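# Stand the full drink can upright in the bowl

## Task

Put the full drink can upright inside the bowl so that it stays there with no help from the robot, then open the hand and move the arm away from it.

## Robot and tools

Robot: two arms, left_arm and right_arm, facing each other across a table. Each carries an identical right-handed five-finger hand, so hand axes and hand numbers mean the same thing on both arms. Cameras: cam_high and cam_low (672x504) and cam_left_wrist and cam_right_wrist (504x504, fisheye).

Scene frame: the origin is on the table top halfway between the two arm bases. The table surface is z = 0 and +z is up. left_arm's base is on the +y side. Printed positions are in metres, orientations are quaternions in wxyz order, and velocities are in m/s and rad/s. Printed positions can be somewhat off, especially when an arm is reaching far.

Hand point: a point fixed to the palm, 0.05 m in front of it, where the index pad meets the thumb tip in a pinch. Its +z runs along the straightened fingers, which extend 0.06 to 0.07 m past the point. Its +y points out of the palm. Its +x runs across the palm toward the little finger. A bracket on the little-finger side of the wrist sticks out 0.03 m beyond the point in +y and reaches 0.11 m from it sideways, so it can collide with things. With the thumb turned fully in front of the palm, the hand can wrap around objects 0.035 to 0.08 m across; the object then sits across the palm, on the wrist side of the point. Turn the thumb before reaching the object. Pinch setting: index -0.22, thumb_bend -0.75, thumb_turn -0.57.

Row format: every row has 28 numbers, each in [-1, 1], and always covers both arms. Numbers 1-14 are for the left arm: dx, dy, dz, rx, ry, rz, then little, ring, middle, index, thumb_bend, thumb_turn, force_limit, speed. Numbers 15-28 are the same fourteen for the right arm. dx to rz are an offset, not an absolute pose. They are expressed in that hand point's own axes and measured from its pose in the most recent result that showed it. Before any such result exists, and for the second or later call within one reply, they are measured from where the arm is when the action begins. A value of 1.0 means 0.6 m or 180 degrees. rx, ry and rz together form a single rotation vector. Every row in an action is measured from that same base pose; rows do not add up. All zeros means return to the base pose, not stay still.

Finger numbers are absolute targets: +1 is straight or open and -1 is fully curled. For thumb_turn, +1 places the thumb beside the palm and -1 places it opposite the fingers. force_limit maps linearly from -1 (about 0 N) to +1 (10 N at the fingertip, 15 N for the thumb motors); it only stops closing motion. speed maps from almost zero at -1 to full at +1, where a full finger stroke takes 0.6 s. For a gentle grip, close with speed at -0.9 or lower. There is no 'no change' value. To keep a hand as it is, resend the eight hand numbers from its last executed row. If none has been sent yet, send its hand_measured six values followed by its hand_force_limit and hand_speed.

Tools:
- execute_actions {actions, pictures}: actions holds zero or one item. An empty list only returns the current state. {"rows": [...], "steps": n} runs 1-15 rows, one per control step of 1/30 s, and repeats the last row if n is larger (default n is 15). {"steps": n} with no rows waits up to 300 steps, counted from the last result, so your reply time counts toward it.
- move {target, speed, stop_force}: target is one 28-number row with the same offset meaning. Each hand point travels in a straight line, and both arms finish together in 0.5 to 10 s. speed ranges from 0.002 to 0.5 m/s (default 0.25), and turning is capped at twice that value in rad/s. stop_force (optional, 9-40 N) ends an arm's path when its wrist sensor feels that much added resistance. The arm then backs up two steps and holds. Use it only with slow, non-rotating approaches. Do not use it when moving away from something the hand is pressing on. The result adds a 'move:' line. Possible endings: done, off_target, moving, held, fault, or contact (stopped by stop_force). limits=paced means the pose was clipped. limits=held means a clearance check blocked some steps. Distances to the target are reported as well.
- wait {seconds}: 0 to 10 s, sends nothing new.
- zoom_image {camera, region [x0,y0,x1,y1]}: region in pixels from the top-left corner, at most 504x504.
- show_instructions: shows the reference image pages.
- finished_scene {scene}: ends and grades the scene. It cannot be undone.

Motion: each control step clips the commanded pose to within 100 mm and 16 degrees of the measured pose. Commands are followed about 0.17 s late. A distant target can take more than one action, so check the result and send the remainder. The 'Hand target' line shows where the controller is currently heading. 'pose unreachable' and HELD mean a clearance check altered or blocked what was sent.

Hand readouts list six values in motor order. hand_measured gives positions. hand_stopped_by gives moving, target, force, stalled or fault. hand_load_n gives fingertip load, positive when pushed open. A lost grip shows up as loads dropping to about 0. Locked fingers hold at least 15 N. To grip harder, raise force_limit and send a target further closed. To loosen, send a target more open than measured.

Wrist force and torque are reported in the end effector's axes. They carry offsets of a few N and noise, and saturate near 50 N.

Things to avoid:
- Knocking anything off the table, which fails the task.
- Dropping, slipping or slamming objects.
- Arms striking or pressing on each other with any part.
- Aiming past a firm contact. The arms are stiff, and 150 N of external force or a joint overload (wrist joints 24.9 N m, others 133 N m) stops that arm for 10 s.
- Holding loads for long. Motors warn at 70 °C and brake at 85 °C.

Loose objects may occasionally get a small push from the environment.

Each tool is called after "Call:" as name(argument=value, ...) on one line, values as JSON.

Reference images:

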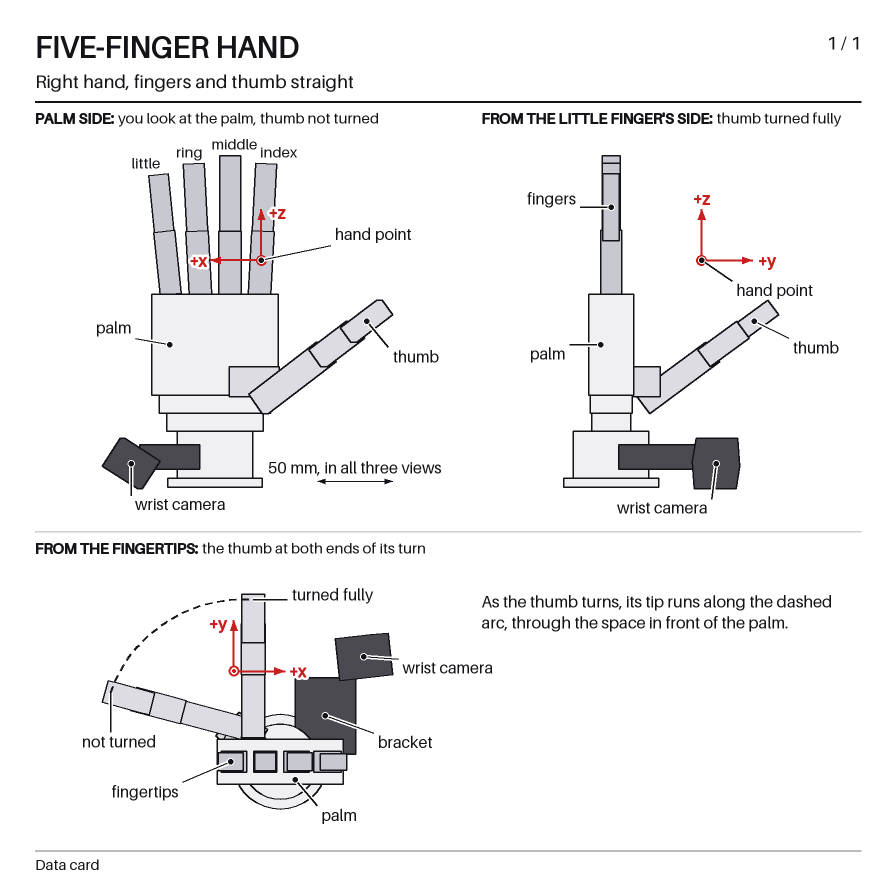

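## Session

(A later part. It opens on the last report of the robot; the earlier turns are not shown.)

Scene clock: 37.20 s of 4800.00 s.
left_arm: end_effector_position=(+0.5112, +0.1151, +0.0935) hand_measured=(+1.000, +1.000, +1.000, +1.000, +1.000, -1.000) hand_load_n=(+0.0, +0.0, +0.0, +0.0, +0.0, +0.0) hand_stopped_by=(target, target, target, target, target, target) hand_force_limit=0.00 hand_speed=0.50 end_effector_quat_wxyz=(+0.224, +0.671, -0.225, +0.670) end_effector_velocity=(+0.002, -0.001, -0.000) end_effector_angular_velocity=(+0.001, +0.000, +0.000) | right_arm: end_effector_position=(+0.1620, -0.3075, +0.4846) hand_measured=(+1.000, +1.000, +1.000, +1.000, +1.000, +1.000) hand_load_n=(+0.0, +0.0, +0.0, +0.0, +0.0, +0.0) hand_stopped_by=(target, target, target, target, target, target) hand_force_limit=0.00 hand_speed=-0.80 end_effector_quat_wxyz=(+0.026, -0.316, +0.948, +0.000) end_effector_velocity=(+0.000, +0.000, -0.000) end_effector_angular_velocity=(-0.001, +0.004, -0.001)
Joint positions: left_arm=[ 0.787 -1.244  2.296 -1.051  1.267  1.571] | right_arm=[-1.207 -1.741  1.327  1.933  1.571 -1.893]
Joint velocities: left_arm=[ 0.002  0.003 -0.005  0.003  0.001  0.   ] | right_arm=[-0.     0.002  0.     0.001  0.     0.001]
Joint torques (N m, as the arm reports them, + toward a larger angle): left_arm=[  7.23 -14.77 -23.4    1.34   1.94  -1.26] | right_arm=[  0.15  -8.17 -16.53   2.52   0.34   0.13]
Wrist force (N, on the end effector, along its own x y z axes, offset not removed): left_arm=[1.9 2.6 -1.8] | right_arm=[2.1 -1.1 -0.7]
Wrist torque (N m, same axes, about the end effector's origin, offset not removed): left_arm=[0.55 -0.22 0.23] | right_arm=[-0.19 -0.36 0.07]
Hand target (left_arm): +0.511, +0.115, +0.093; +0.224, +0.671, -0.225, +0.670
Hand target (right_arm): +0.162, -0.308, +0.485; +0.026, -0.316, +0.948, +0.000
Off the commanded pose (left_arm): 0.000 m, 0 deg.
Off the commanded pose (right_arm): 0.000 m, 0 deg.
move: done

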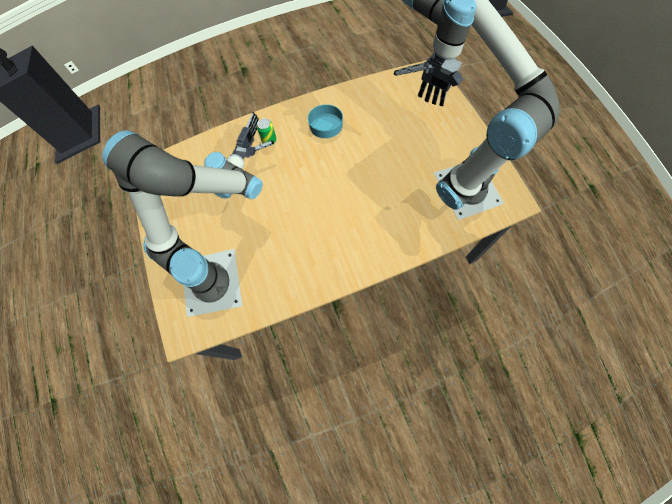

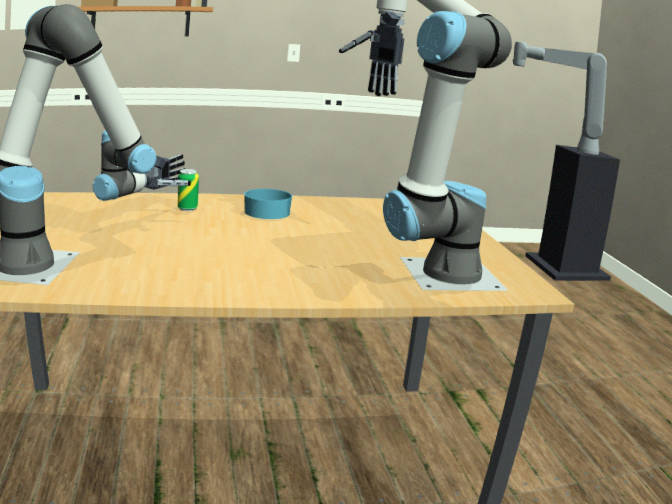

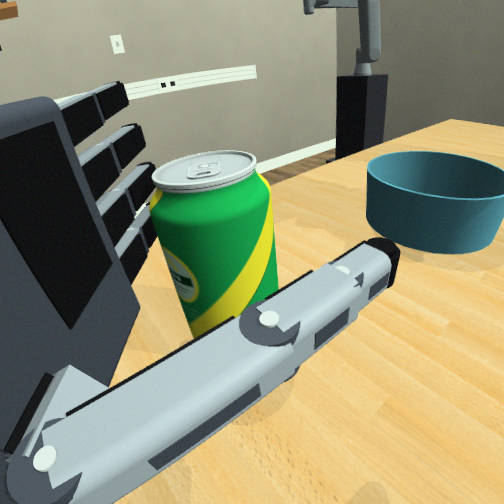

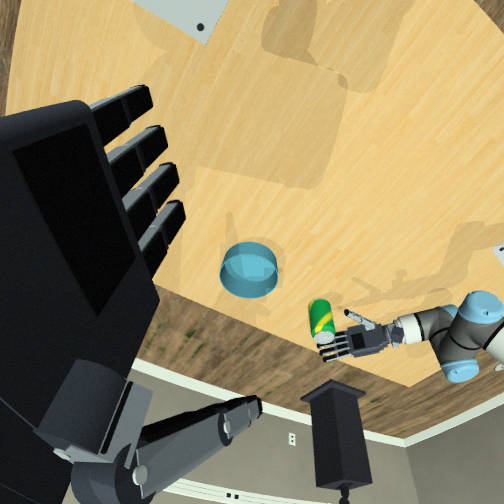

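Call:
move(target=[-0.02,0,0.05,0,0,0,1,1,1,1,1,-1,0,0.5, 0,0,0,0,0,0,1,1,1,1,1,1,0,-0.8], speed=0.05)

Call:
move(target=[0,0,0,0,0,0,1,-1,-1,-1,-1,-1,0.6,-0.6, 0,0,0,0,0,0,1,1,1,1,1,1,0,-0.8])

Scene clock: 39.50 s of 4800.00 s.
left_arm: end_effector_position=(+0.5349, +0.0972, +0.0815) hand_measured=(+1.000, +1.000, +1.000, +1.000, +1.000, -1.000) hand_load_n=(+0.0, +0.0, +0.0, +0.0, +0.0, +0.0) hand_stopped_by=(target, target, target, target, target, target) hand_force_limit=0.00 hand_speed=0.50 end_effector_quat_wxyz=(+0.224, +0.671, -0.225, +0.670) end_effector_velocity=(+0.002, -0.002, -0.000) end_effector_angular_velocity=(-0.001, -0.001, -0.001) | right_arm: end_effector_position=(+0.1620, -0.3075, +0.4846) hand_measured=(+1.000, +1.000, +1.000, +1.000, +1.000, +1.000) hand_load_n=(+0.0, +0.0, +0.0, +0.0, +0.0, +0.0) hand_stopped_by=(target, target, target, target, target, target) hand_force_limit=0.00 hand_speed=-0.80 end_effector_quat_wxyz=(+0.026, -0.316, +0.948, +0.000) end_effector_velocity=(+0.001, +0.000, -0.000) end_effector_angular_velocity=(-0.001, +0.002, -0.000)
Joint positions: left_arm=[ 0.812 -1.164  2.216 -1.05   1.292  1.571] | right_arm=[-1.207 -1.741  1.327  1.933  1.571 -1.893]
Joint velocities: left_arm=[ 0.001  0.005 -0.007  0.001  0.002 -0.   ] | right_arm=[-0.     0.002 -0.001  0.     0.     0.   ]
Joint torques (N m, as the arm reports them, + toward a larger angle): left_arm=[  6.49 -18.56 -22.12   0.93   2.04   1.4 ] | right_arm=[  0.81  -8.29 -16.7    2.67   0.31   0.27]
Wrist force (N, on the end effector, along its own x y z axes, offset not removed): left_arm=[3.7 0.9 -0.2] | right_arm=[-0.3 -0.1 0.8]
Wrist torque (N m, same axes, about the end effector's origin, offset not removed): left_arm=[0.36 -0.56 0.31] | right_arm=[-0.23 0.13 -0.06]
Hand target (left_arm): +0.535, +0.097, +0.081; +0.224, +0.671, -0.225, +0.670
Hand target (right_arm): +0.162, -0.308, +0.485; +0.026, -0.316, +0.948, +0.000
Off the commanded pose (left_arm): 0.000 m, 0 deg.
Off the commanded pose (right_arm): 0.000 m, 0 deg.
move: done

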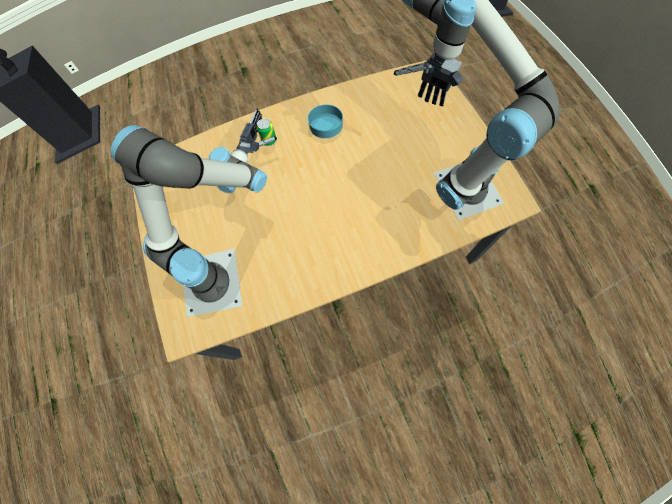

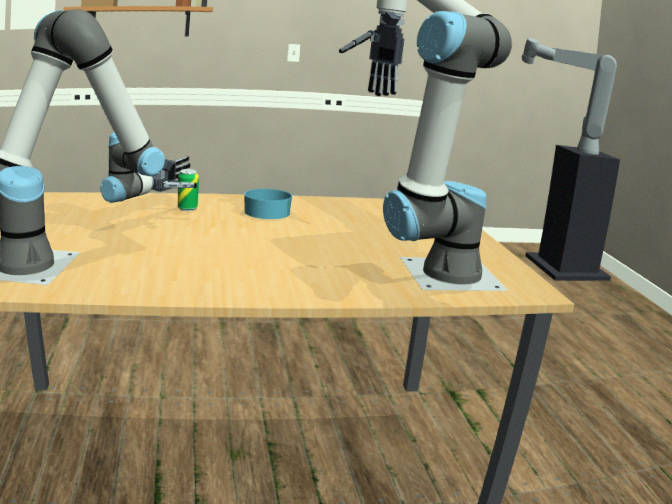

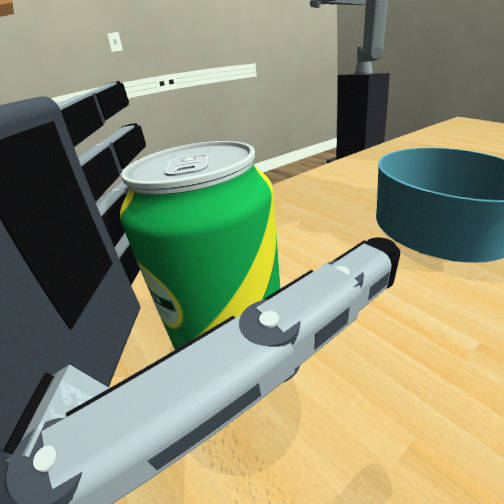

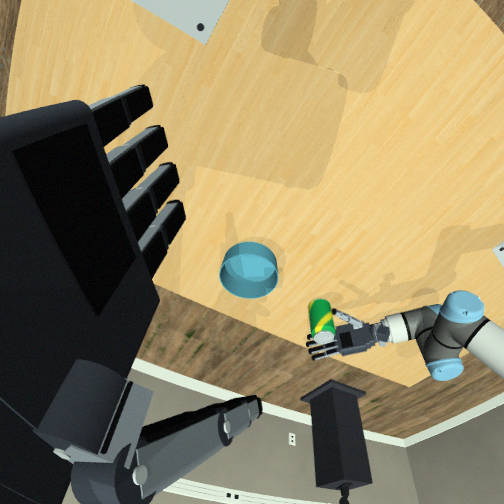

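Scene clock: 41.20 s of 4800.00 s.
left_arm: end_effector_position=(+0.5349, +0.0972, +0.0815) hand_measured=(+1.000, +0.050, +0.170, +0.184, +0.524, -1.000) hand_load_n=(+0.0, +9.0, +8.0, +4.5, +22.0, +1.5) hand_stopped_by=(target, force, force, force, force, target) hand_force_limit=0.60 hand_speed=-0.60 end_effector_quat_wxyz=(+0.224, +0.671, -0.225, +0.670) end_effector_velocity=(-0.000, +0.000, -0.001) end_effector_angular_velocity=(+0.001, +0.000, -0.000) | right_arm: end_effector_position=(+0.1620, -0.3075, +0.4846) hand_measured=(+1.000, +1.000, +1.000, +1.000, +1.000, +1.000) hand_load_n=(+0.0, +0.0, +0.0, +0.0, +0.0, +0.0) hand_stopped_by=(target, target, target, target, target, target) hand_force_limit=0.00 hand_speed=-0.80 end_effector_quat_wxyz=(+0.026, -0.316, +0.948, +0.000) end_effector_velocity=(-0.000, -0.000, +0.000) end_effector_angular_velocity=(-0.001, +0.002, -0.000)
Joint positions: left_arm=[ 0.812 -1.164  2.216 -1.05   1.292  1.571] | right_arm=[-1.207 -1.741  1.327  1.933  1.571 -1.893]
Joint velocities: left_arm=[-0.     0.001  0.001 -0.     0.     0.   ] | right_arm=[-0.     0.     0.     0.002 -0.     0.   ]
Joint torques (N m, as the arm reports them, + toward a larger angle): left_arm=[ -7.39 -31.14   0.42  -0.51  -2.44   1.2 ] | right_arm=[  0.7   -8.74 -15.21   2.87   0.06   0.17]
Wrist force (N, on the end effector, along its own x y z axes, offset not removed): left_arm=[0.9 4.7 -0.9] | right_arm=[-0.6 -2.5 -1.6]
Wrist torque (N m, same axes, about the end effector's origin, offset not removed): left_arm=[0.77 -0.06 0.08] | right_arm=[-0.39 0.12 -0.13]
Hand target (left_arm): +0.535, +0.097, +0.082; +0.224, +0.671, -0.225, +0.670
Hand target (right_arm): +0.162, -0.308, +0.485; +0.026, -0.316, +0.948, +0.000
Off the commanded pose (left_arm): 0.000 m, 0 deg.
Off the commanded pose (right_arm): 0.000 m, 0 deg.
move: done

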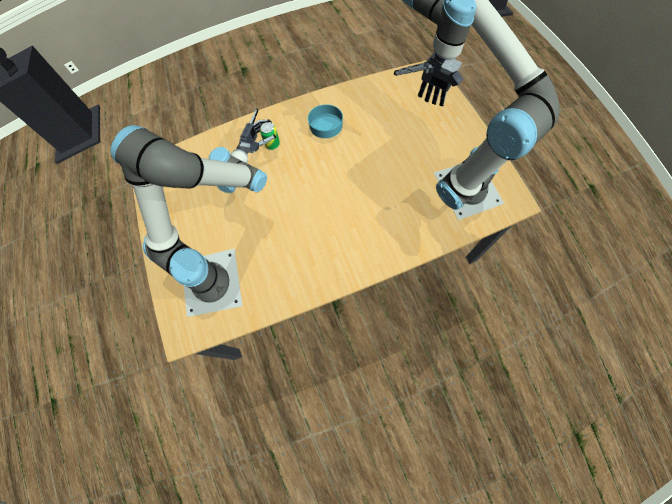

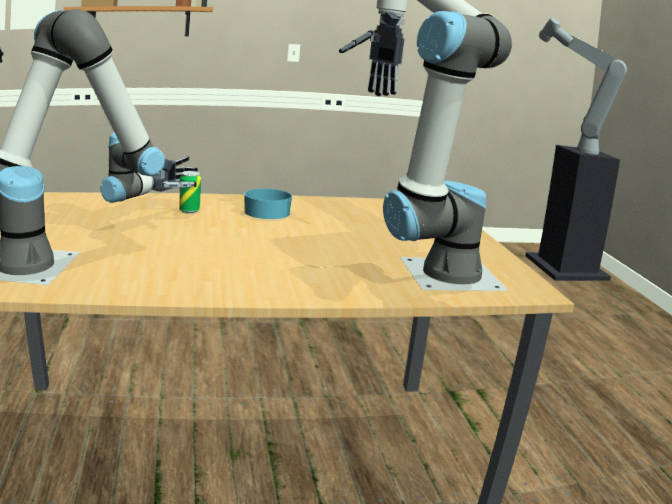

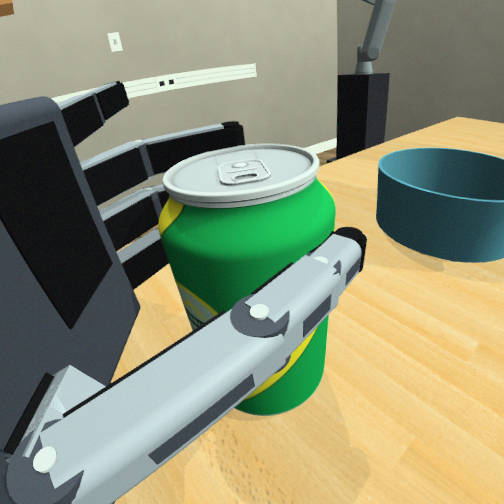

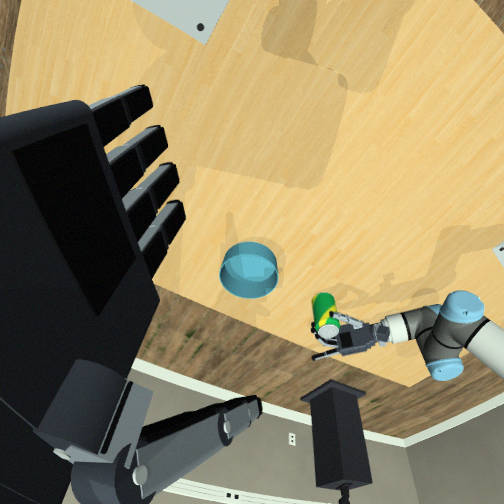

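Call:
move(target=[0.17,0,0,0,0,0,1,-1,-1,-1,-1,-1,0.6,-0.6, 0,0,0,0,0,0,1,1,1,1,1,1,0,-0.8], speed=0.1)

Call:
move(target=[0,0.29,0.2,0,0,0,1,-1,-1,-1,-1,-1,0.6,-0.6, 0,0,0,0,0,0,1,1,1,1,1,1,0,-0.8], speed=0.12)

Scene clock: 44.20 s of 4800.00 s.
left_arm: end_effector_position=(+0.5350, +0.0971, +0.1833) hand_measured=(+1.000, +0.050, +0.170, +0.184, +0.524, -1.000) hand_load_n=(+0.0, +7.0, +7.5, +6.5, +21.5, +5.5) hand_stopped_by=(target, force, force, force, force, target) hand_force_limit=0.60 hand_speed=-0.60 end_effector_quat_wxyz=(+0.224, +0.671, -0.225, +0.670) end_effector_velocity=(-0.000, -0.001, +0.001) end_effector_angular_velocity=(+0.002, +0.002, -0.001) | right_arm: end_effector_position=(+0.1620, -0.3075, +0.4846) hand_measured=(+1.000, +1.000, +1.000, +1.000, +1.000, +1.000) hand_load_n=(+0.0, +0.0, +0.0, +0.0, +0.0, +0.0) hand_stopped_by=(target, target, target, target, target, target) hand_force_limit=0.00 hand_speed=-0.80 end_effector_quat_wxyz=(+0.026, -0.316, +0.948, +0.000) end_effector_velocity=(+0.000, +0.000, +0.000) end_effector_angular_velocity=(+0.000, -0.000, -0.000)
Joint positions: left_arm=[ 0.812 -1.393  2.14  -0.746  1.292  1.571] | right_arm=[-1.207 -1.741  1.327  1.933  1.571 -1.893]
Joint velocities: left_arm=[-0.001 -0.003 -0.004  0.009 -0.001 -0.   ] | right_arm=[ 0.     0.001 -0.001 -0.    -0.     0.   ]
Joint torques (N m, as the arm reports them, + toward a larger angle): left_arm=[ -5.17 -30.82 -31.04  -0.13  -2.96  -2.05] | right_arm=[  0.05  -8.28 -18.07   2.81   0.3   -0.07]
Wrist force (N, on the end effector, along its own x y z axes, offset not removed): left_arm=[-5.1 1.4 3.0] | right_arm=[1.4 -1.6 0.3]
Wrist torque (N m, same axes, about the end effector's origin, offset not removed): left_arm=[0.11 0.09 -0.14] | right_arm=[-0.25 -0.26 0.01]
Hand target (left_arm): +0.535, +0.097, +0.184; +0.224, +0.671, -0.225, +0.670
Hand target (right_arm): +0.162, -0.308, +0.485; +0.026, -0.316, +0.948, +0.000
Off the commanded pose (left_arm): 0.000 m, 0 deg.
Off the commanded pose (right_arm): 0.000 m, 0 deg.
move: done

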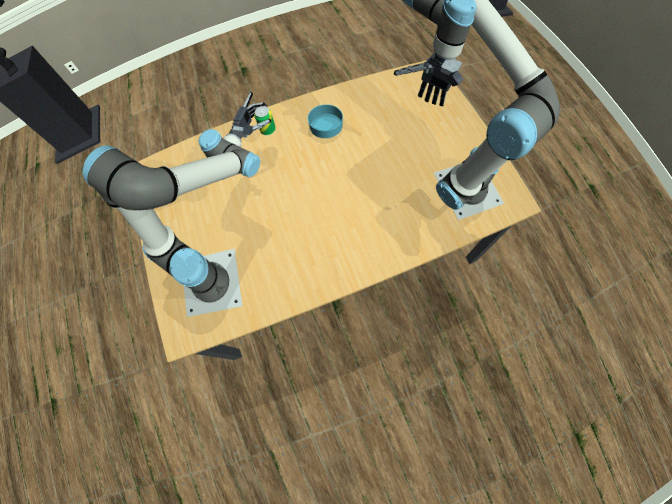

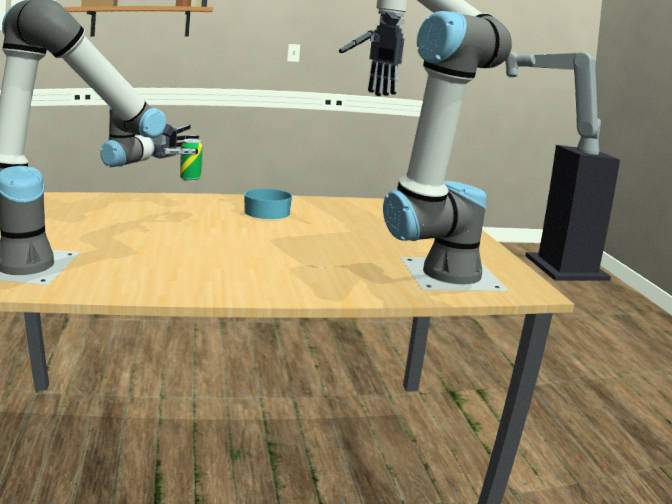

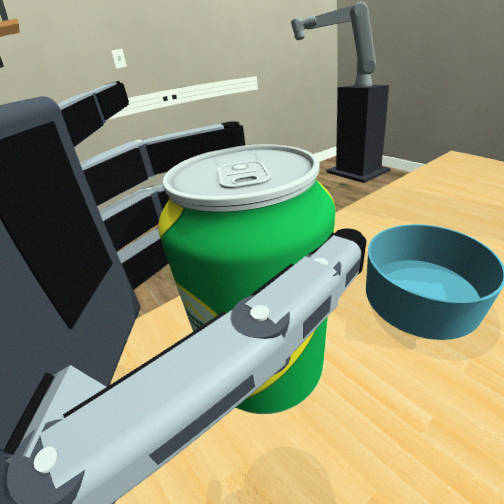

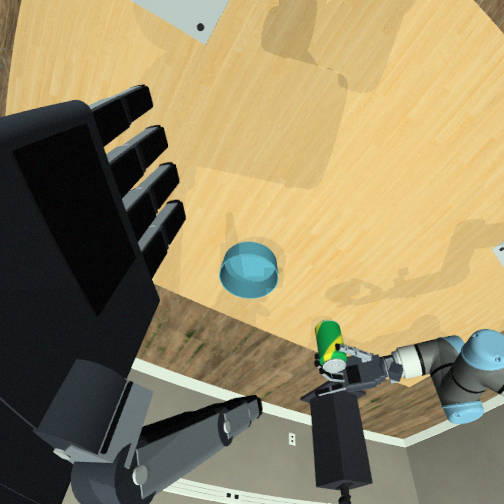

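Scene clock: 46.50 s of 4800.00 s.
left_arm: end_effector_position=(+0.5255, -0.1139, +0.1830) hand_measured=(+1.000, +0.050, +0.170, +0.184, +0.524, -1.000) hand_load_n=(+0.0, +7.0, +7.5, +6.5, +21.5, +6.0) hand_stopped_by=(target, force, force, force, force, target) hand_force_limit=0.60 hand_speed=-0.60 end_effector_quat_wxyz=(+0.224, +0.671, -0.225, +0.670) end_effector_velocity=(+0.001, -0.002, -0.000) end_effector_angular_velocity=(+0.001, +0.000, +0.001) | right_arm: end_effector_position=(+0.1620, -0.3075, +0.4846) hand_measured=(+1.000, +1.000, +1.000, +1.000, +1.000, +1.000) hand_load_n=(+0.0, +0.0, +0.0, +0.0, +0.0, +0.0) hand_stopped_by=(target, target, target, target, target, target) hand_force_limit=0.00 hand_speed=-0.80 end_effector_quat_wxyz=(+0.026, -0.316, +0.948, +0.000) end_effector_velocity=(-0.000, -0.000, +0.000) end_effector_angular_velocity=(-0.000, +0.001, +0.000)
Joint positions: left_arm=[ 0.553 -1.107  1.73  -0.622  1.033  1.571] | right_arm=[-1.207 -1.741  1.327  1.933  1.571 -1.893]
Joint velocities: left_arm=[-0.001  0.004 -0.007  0.003 -0.002 -0.   ] | right_arm=[ 0.     0.    -0.     0.001 -0.    -0.   ]
Joint torques (N m, as the arm reports them, + toward a larger angle): left_arm=[ -6.17 -26.1  -29.59   0.51  -3.16  -2.2 ] | right_arm=[  0.47  -7.05 -15.95   2.81   0.19   0.21]
Wrist force (N, on the end effector, along its own x y z axes, offset not removed): left_arm=[-3.6 -1.0 -2.5] | right_arm=[0.9 -0.3 -0.2]
Wrist torque (N m, same axes, about the end effector's origin, offset not removed): left_arm=[0.11 0.13 -0.01] | right_arm=[-0.17 -0.03 -0.04]
Hand target (left_arm): +0.526, -0.114, +0.183; +0.224, +0.671, -0.225, +0.670
Hand target (right_arm): +0.162, -0.308, +0.485; +0.026, -0.316, +0.948, +0.000
Off the commanded pose (left_arm): 0.001 m, 0 deg.
Off the commanded pose (right_arm): 0.000 m, 0 deg.
move: done

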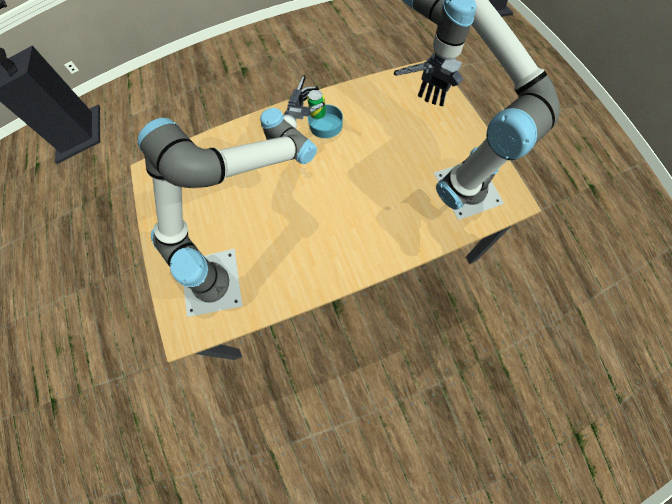

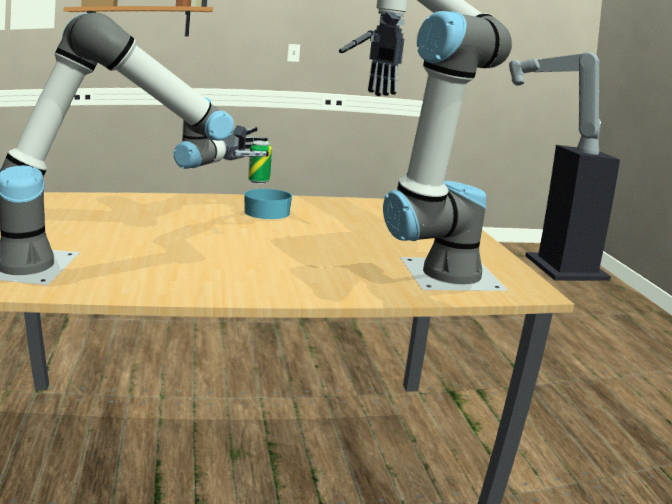

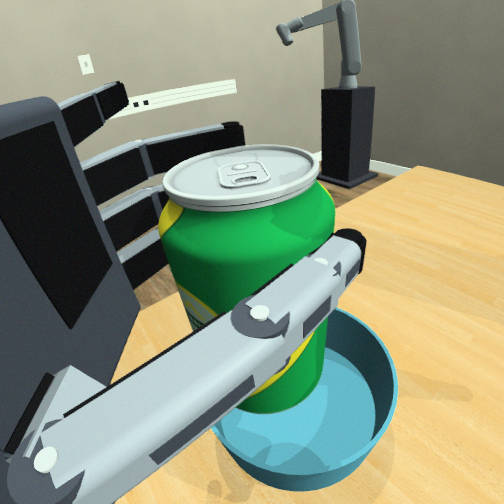

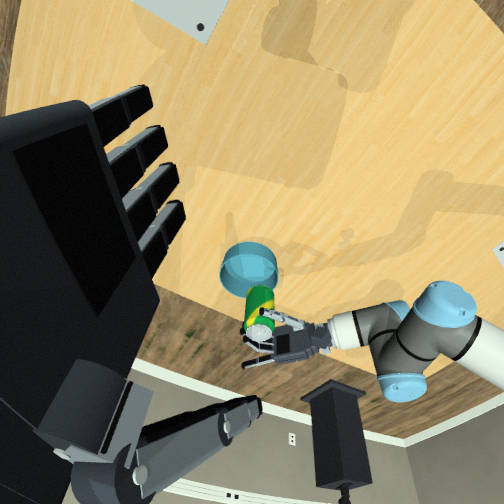

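Need about 0.025 more in -y. Shift and lower a bit.

Call:
move(target=[-0.045,0.045,0.012,0,0,0,1,-1,-1,-1,-1,-1,0.6,-0.6, 0,0,0,0,0,0,1,1,1,1,1,1,0,-0.8], speed=0.08)

Call:
zoom_image(camera="cam_high", region=[260,60,380,160])

Scene clock: 48.47 s of 4800.00 s.
left_arm: end_effector_position=(+0.5150, -0.1395, +0.1561) hand_measured=(+1.000, +0.050, +0.170, +0.184, +0.524, -1.000) hand_load_n=(+0.0, +7.0, +7.5, +6.5, +21.5, +6.0) hand_stopped_by=(target, force, force, force, force, target) hand_force_limit=0.60 hand_speed=-0.60 end_effector_quat_wxyz=(+0.224, +0.671, -0.225, +0.670) end_effector_velocity=(-0.000, -0.001, -0.003) end_effector_angular_velocity=(+0.001, +0.000, +0.000) | right_arm: end_effector_position=(+0.1620, -0.3075, +0.4846) hand_measured=(+1.000, +1.000, +1.000, +1.000, +1.000, +1.000) hand_load_n=(+0.0, +0.0, +0.0, +0.0, +0.0, +0.0) hand_stopped_by=(target, target, target, target, target, target) hand_force_limit=0.00 hand_speed=-0.80 end_effector_quat_wxyz=(+0.026, -0.316, +0.948, +0.000) end_effector_velocity=(-0.000, -0.000, -0.000) end_effector_angular_velocity=(-0.000, +0.000, +0.001)
Joint positions: left_arm=[ 0.516 -1.04   1.705 -0.664  0.996  1.571] | right_arm=[-1.207 -1.741  1.327  1.933  1.571 -1.893]
Joint velocities: left_arm=[-0.002  0.005 -0.002 -0.002 -0.002 -0.   ] | right_arm=[-0.    -0.     0.    -0.     0.    -0.001]
Joint torques (N m, as the arm reports them, + toward a larger angle): left_arm=[ -5.65 -31.26 -29.52  -4.54  -3.15   0.31] | right_arm=[ -0.23  -8.88 -17.52   2.97   0.23   0.  ]
Wrist force (N, on the end effector, along its own x y z axes, offset not removed): left_arm=[-6.9 3.7 -3.1] | right_arm=[-1.3 -3.8 -1.4]
Wrist torque (N m, same axes, about the end effector's origin, offset not removed): left_arm=[0.80 0.58 0.00] | right_arm=[-0.60 0.29 -0.26]
Hand target (left_arm): +0.515, -0.140, +0.156; +0.224, +0.671, -0.225, +0.670
Hand target (right_arm): +0.162, -0.308, +0.485; +0.026, -0.316, +0.948, +0.000
Off the commanded pose (left_arm): 0.000 m, 0 deg.
Off the commanded pose (right_arm): 0.000 m, 0 deg.
move: done

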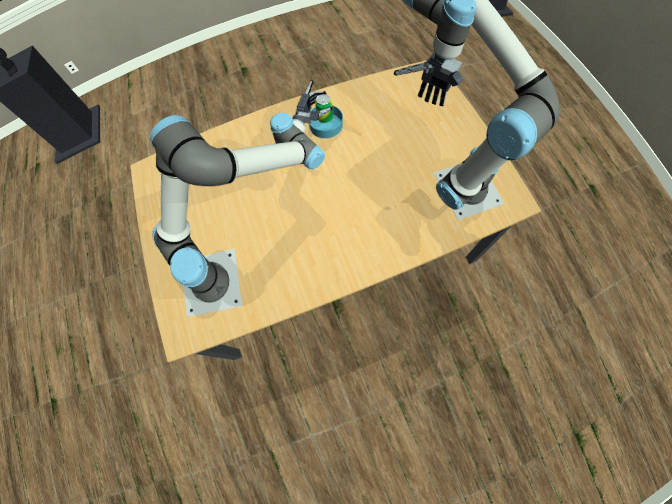

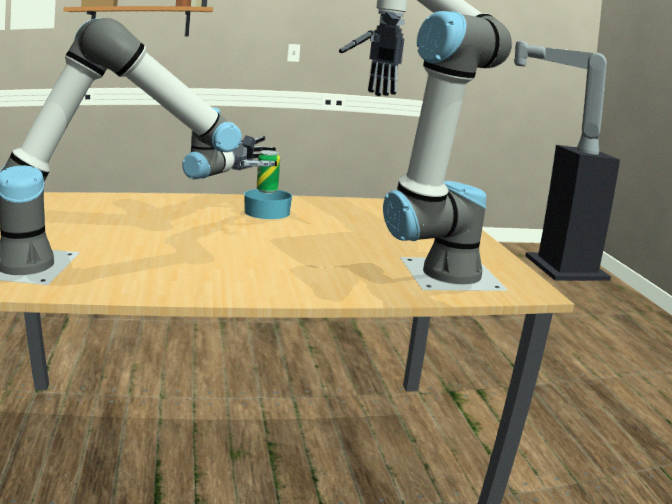

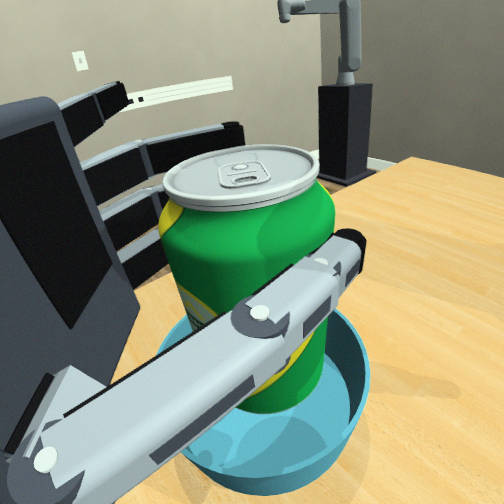

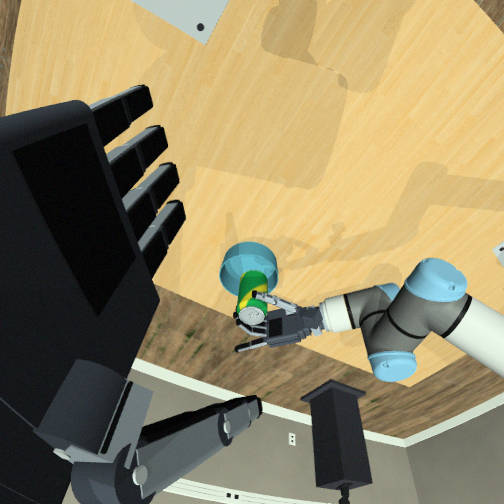

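Region (260, 60, 380, 160) of cam_high's 672x504 image, scaled by 4.200, with more detail than that image has.

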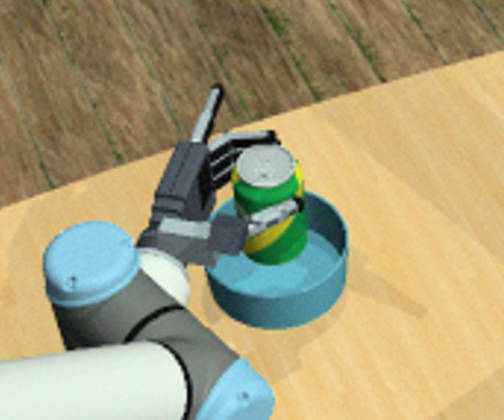

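Centered. Lower.

Call:
move(target=[-0.09,0,0,0,0,0,1,-1,-1,-1,-1,-1,0.6,-0.6, 0,0,0,0,0,0,1,1,1,1,1,1,0,-0.8], speed=0.05, stop_force=12)

Call:
move(target=[-0.033,0,0,0,0,0,1,-1,-1,-1,-1,-1,0.6,-0.6, 0,0,0,0,0,0,1,1,1,1,1,1,0,-0.8], speed=0.008, stop_force=9)

Scene clock: 51.27 s of 4800.00 s.
left_arm: end_effector_position=(+0.5149, -0.1394, +0.1024) hand_measured=(+1.000, +0.050, +0.170, +0.184, +0.524, -1.000) hand_load_n=(+0.0, +7.0, +7.5, +6.5, +21.5, +6.0) hand_stopped_by=(target, force, force, force, force, target) hand_force_limit=0.60 hand_speed=-0.60 end_effector_quat_wxyz=(+0.224, +0.671, -0.225, +0.670) end_effector_velocity=(+0.000, -0.000, -0.002) end_effector_angular_velocity=(-0.001, -0.000, +0.000) | right_arm: end_effector_position=(+0.1620, -0.3075, +0.4846) hand_measured=(+1.000, +1.000, +1.000, +1.000, +1.000, +1.000) hand_load_n=(+0.0, +0.0, +0.0, +0.0, +0.0, +0.0) hand_stopped_by=(target, target, target, target, target, target) hand_force_limit=0.00 hand_speed=-0.80 end_effector_quat_wxyz=(+0.026, -0.316, +0.948, +0.000) end_effector_velocity=(-0.000, +0.000, +0.000) end_effector_angular_velocity=(-0.000, +0.001, +0.001)
Joint positions: left_arm=[ 0.516 -0.956  1.738 -0.781  0.996  1.571] | right_arm=[-1.207 -1.741  1.327  1.933  1.571 -1.893]
Joint velocities: left_arm=[ 0.     0.004  0.001 -0.005  0.     0.   ] | right_arm=[-0.     0.    -0.     0.001 -0.    -0.001]
Joint torques (N m, as the arm reports them, + toward a larger angle): left_arm=[  6.29 -30.59  -3.82  -4.94   1.98   0.82] | right_arm=[  2.01  -6.58 -15.87   2.86   0.25   0.02]
Wrist force (N, on the end effector, along its own x y z axes, offset not removed): left_arm=[-2.2 5.0 0.5] | right_arm=[-2.5 -0.8 -0.8]
Wrist torque (N m, same axes, about the end effector's origin, offset not removed): left_arm=[0.81 -0.25 0.13] | right_arm=[-0.29 0.26 -0.19]
Hand target (left_arm): +0.515, -0.139, +0.102; +0.224, +0.671, -0.225, +0.670
Hand target (right_arm): +0.162, -0.308, +0.485; +0.026, -0.316, +0.948, +0.000
Off the commanded pose (left_arm): 0.000 m, 0 deg.
Off the commanded pose (right_arm): 0.000 m, 0 deg.
move: done

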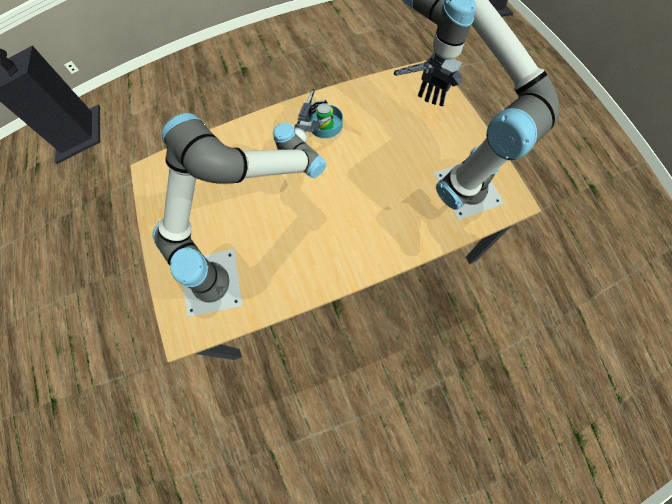

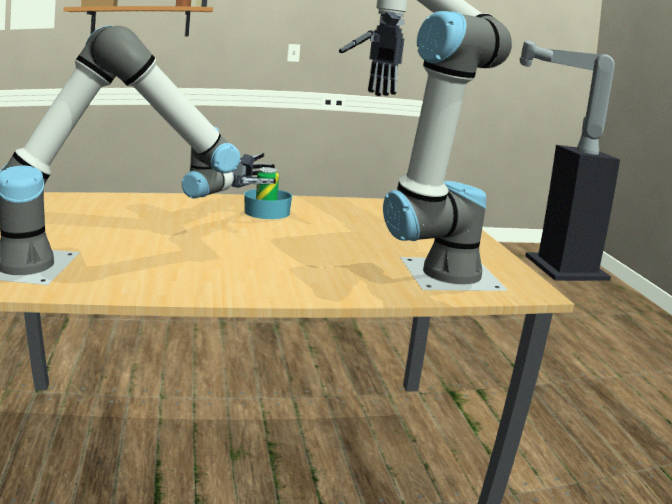

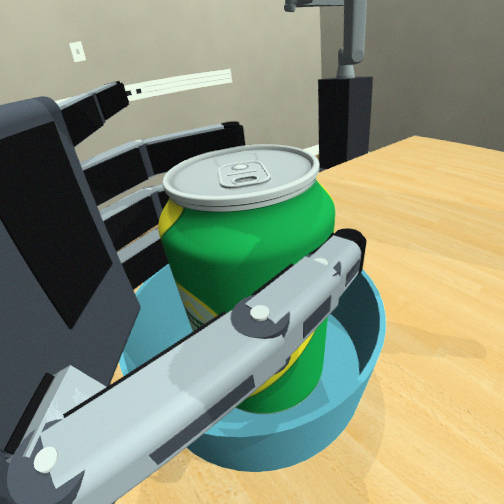

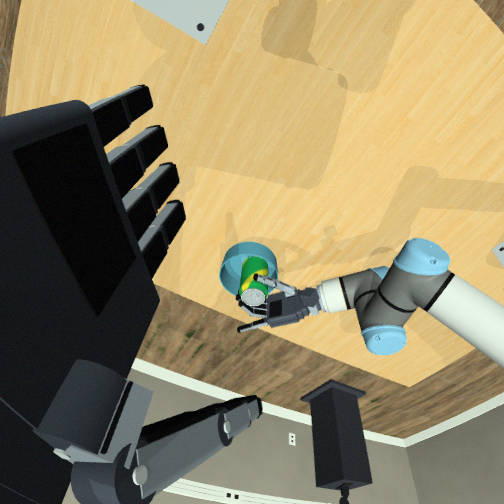

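Scene clock: 53.80 s of 4800.00 s.
left_arm: end_effector_position=(+0.5149, -0.1394, +0.0854) hand_measured=(+1.000, +0.050, +0.170, +0.184, +0.524, -1.000) hand_load_n=(+0.0, +8.0, +8.5, +6.5, +21.0, +0.5) hand_stopped_by=(target, force, force, force, force, target) hand_force_limit=0.60 hand_speed=-0.60 end_effector_quat_wxyz=(+0.224, +0.671, -0.225, +0.670) end_effector_velocity=(+0.000, +0.001, +0.002) end_effector_angular_velocity=(+0.003, +0.001, +0.000) | right_arm: end_effector_position=(+0.1620, -0.3075, +0.4846) hand_measured=(+1.000, +1.000, +1.000, +1.000, +1.000, +1.000) hand_load_n=(+0.0, +0.0, +0.0, +0.0, +0.0, +0.0) hand_stopped_by=(target, target, target, target, target, target) hand_force_limit=0.00 hand_speed=-0.80 end_effector_quat_wxyz=(+0.026, -0.316, +0.948, +0.000) end_effector_velocity=(+0.000, +0.000, -0.000) end_effector_angular_velocity=(-0.001, +0.001, +0.000)
Joint positions: left_arm=[ 0.516 -0.926  1.744 -0.817  0.996  1.571] | right_arm=[-1.207 -1.741  1.327  1.933  1.571 -1.893]
Joint velocities: left_arm=[ 0.    -0.004 -0.001  0.008  0.    -0.   ] | right_arm=[ 0.     0.001 -0.     0.     0.    -0.   ]
Joint torques (N m, as the arm reports them, + toward a larger angle): left_arm=[  2.5  -37.47  -5.14   3.73   0.57  -0.67] | right_arm=[  0.21  -8.22 -15.59   2.68  -0.08   0.12]
Wrist force (N, on the end effector, along its own x y z axes, offset not removed): left_arm=[9.0 4.0 -1.7] | right_arm=[-0.2 -0.7 -2.2]
Wrist torque (N m, same axes, about the end effector's origin, offset not removed): left_arm=[1.22 0.17 -0.16] | right_arm=[-0.11 0.02 -0.05]
Hand target (left_arm): +0.515, -0.139, +0.086; +0.224, +0.671, -0.225, +0.670
Hand target (right_arm): +0.162, -0.308, +0.485; +0.026, -0.316, +0.948, +0.000
Off the commanded pose (left_arm): 0.003 m, 0 deg.
Off the commanded pose (right_arm): 0.000 m, 0 deg.
move: contact (left_arm)

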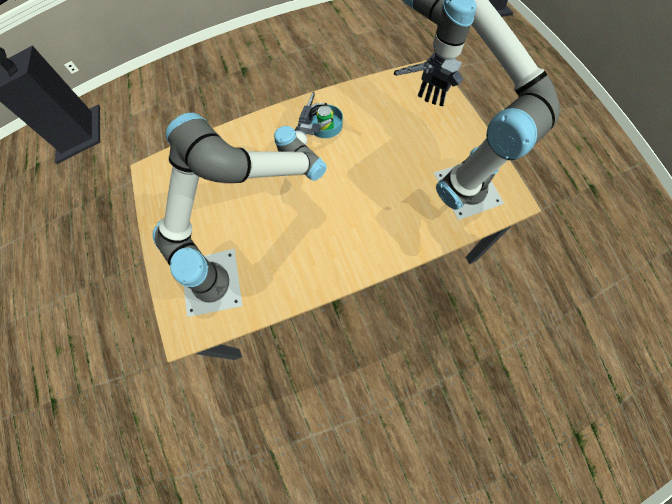

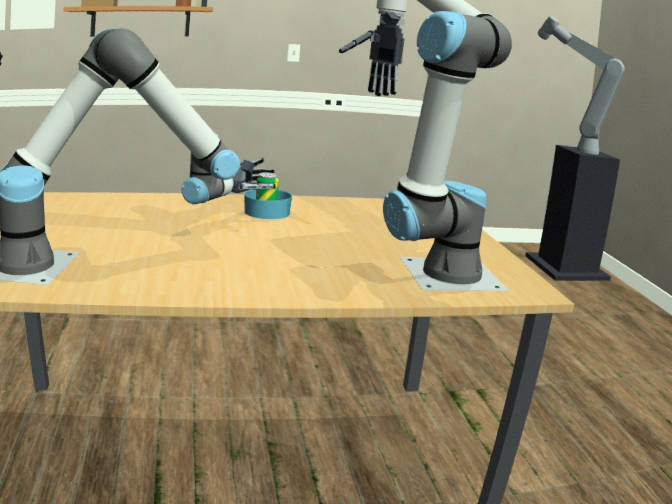

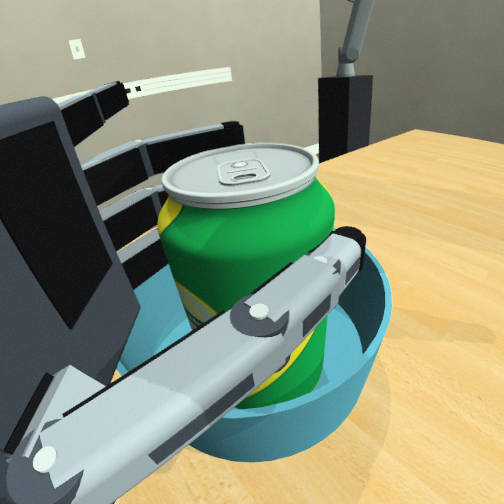

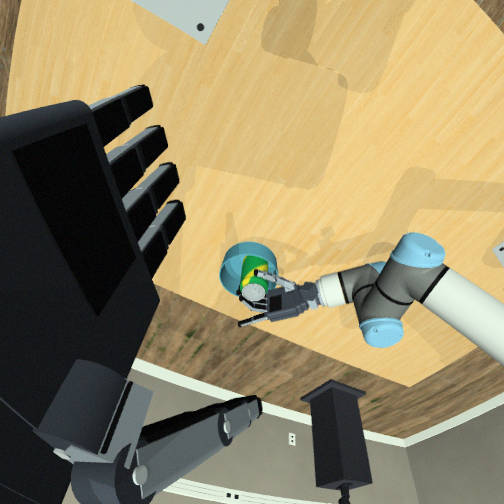

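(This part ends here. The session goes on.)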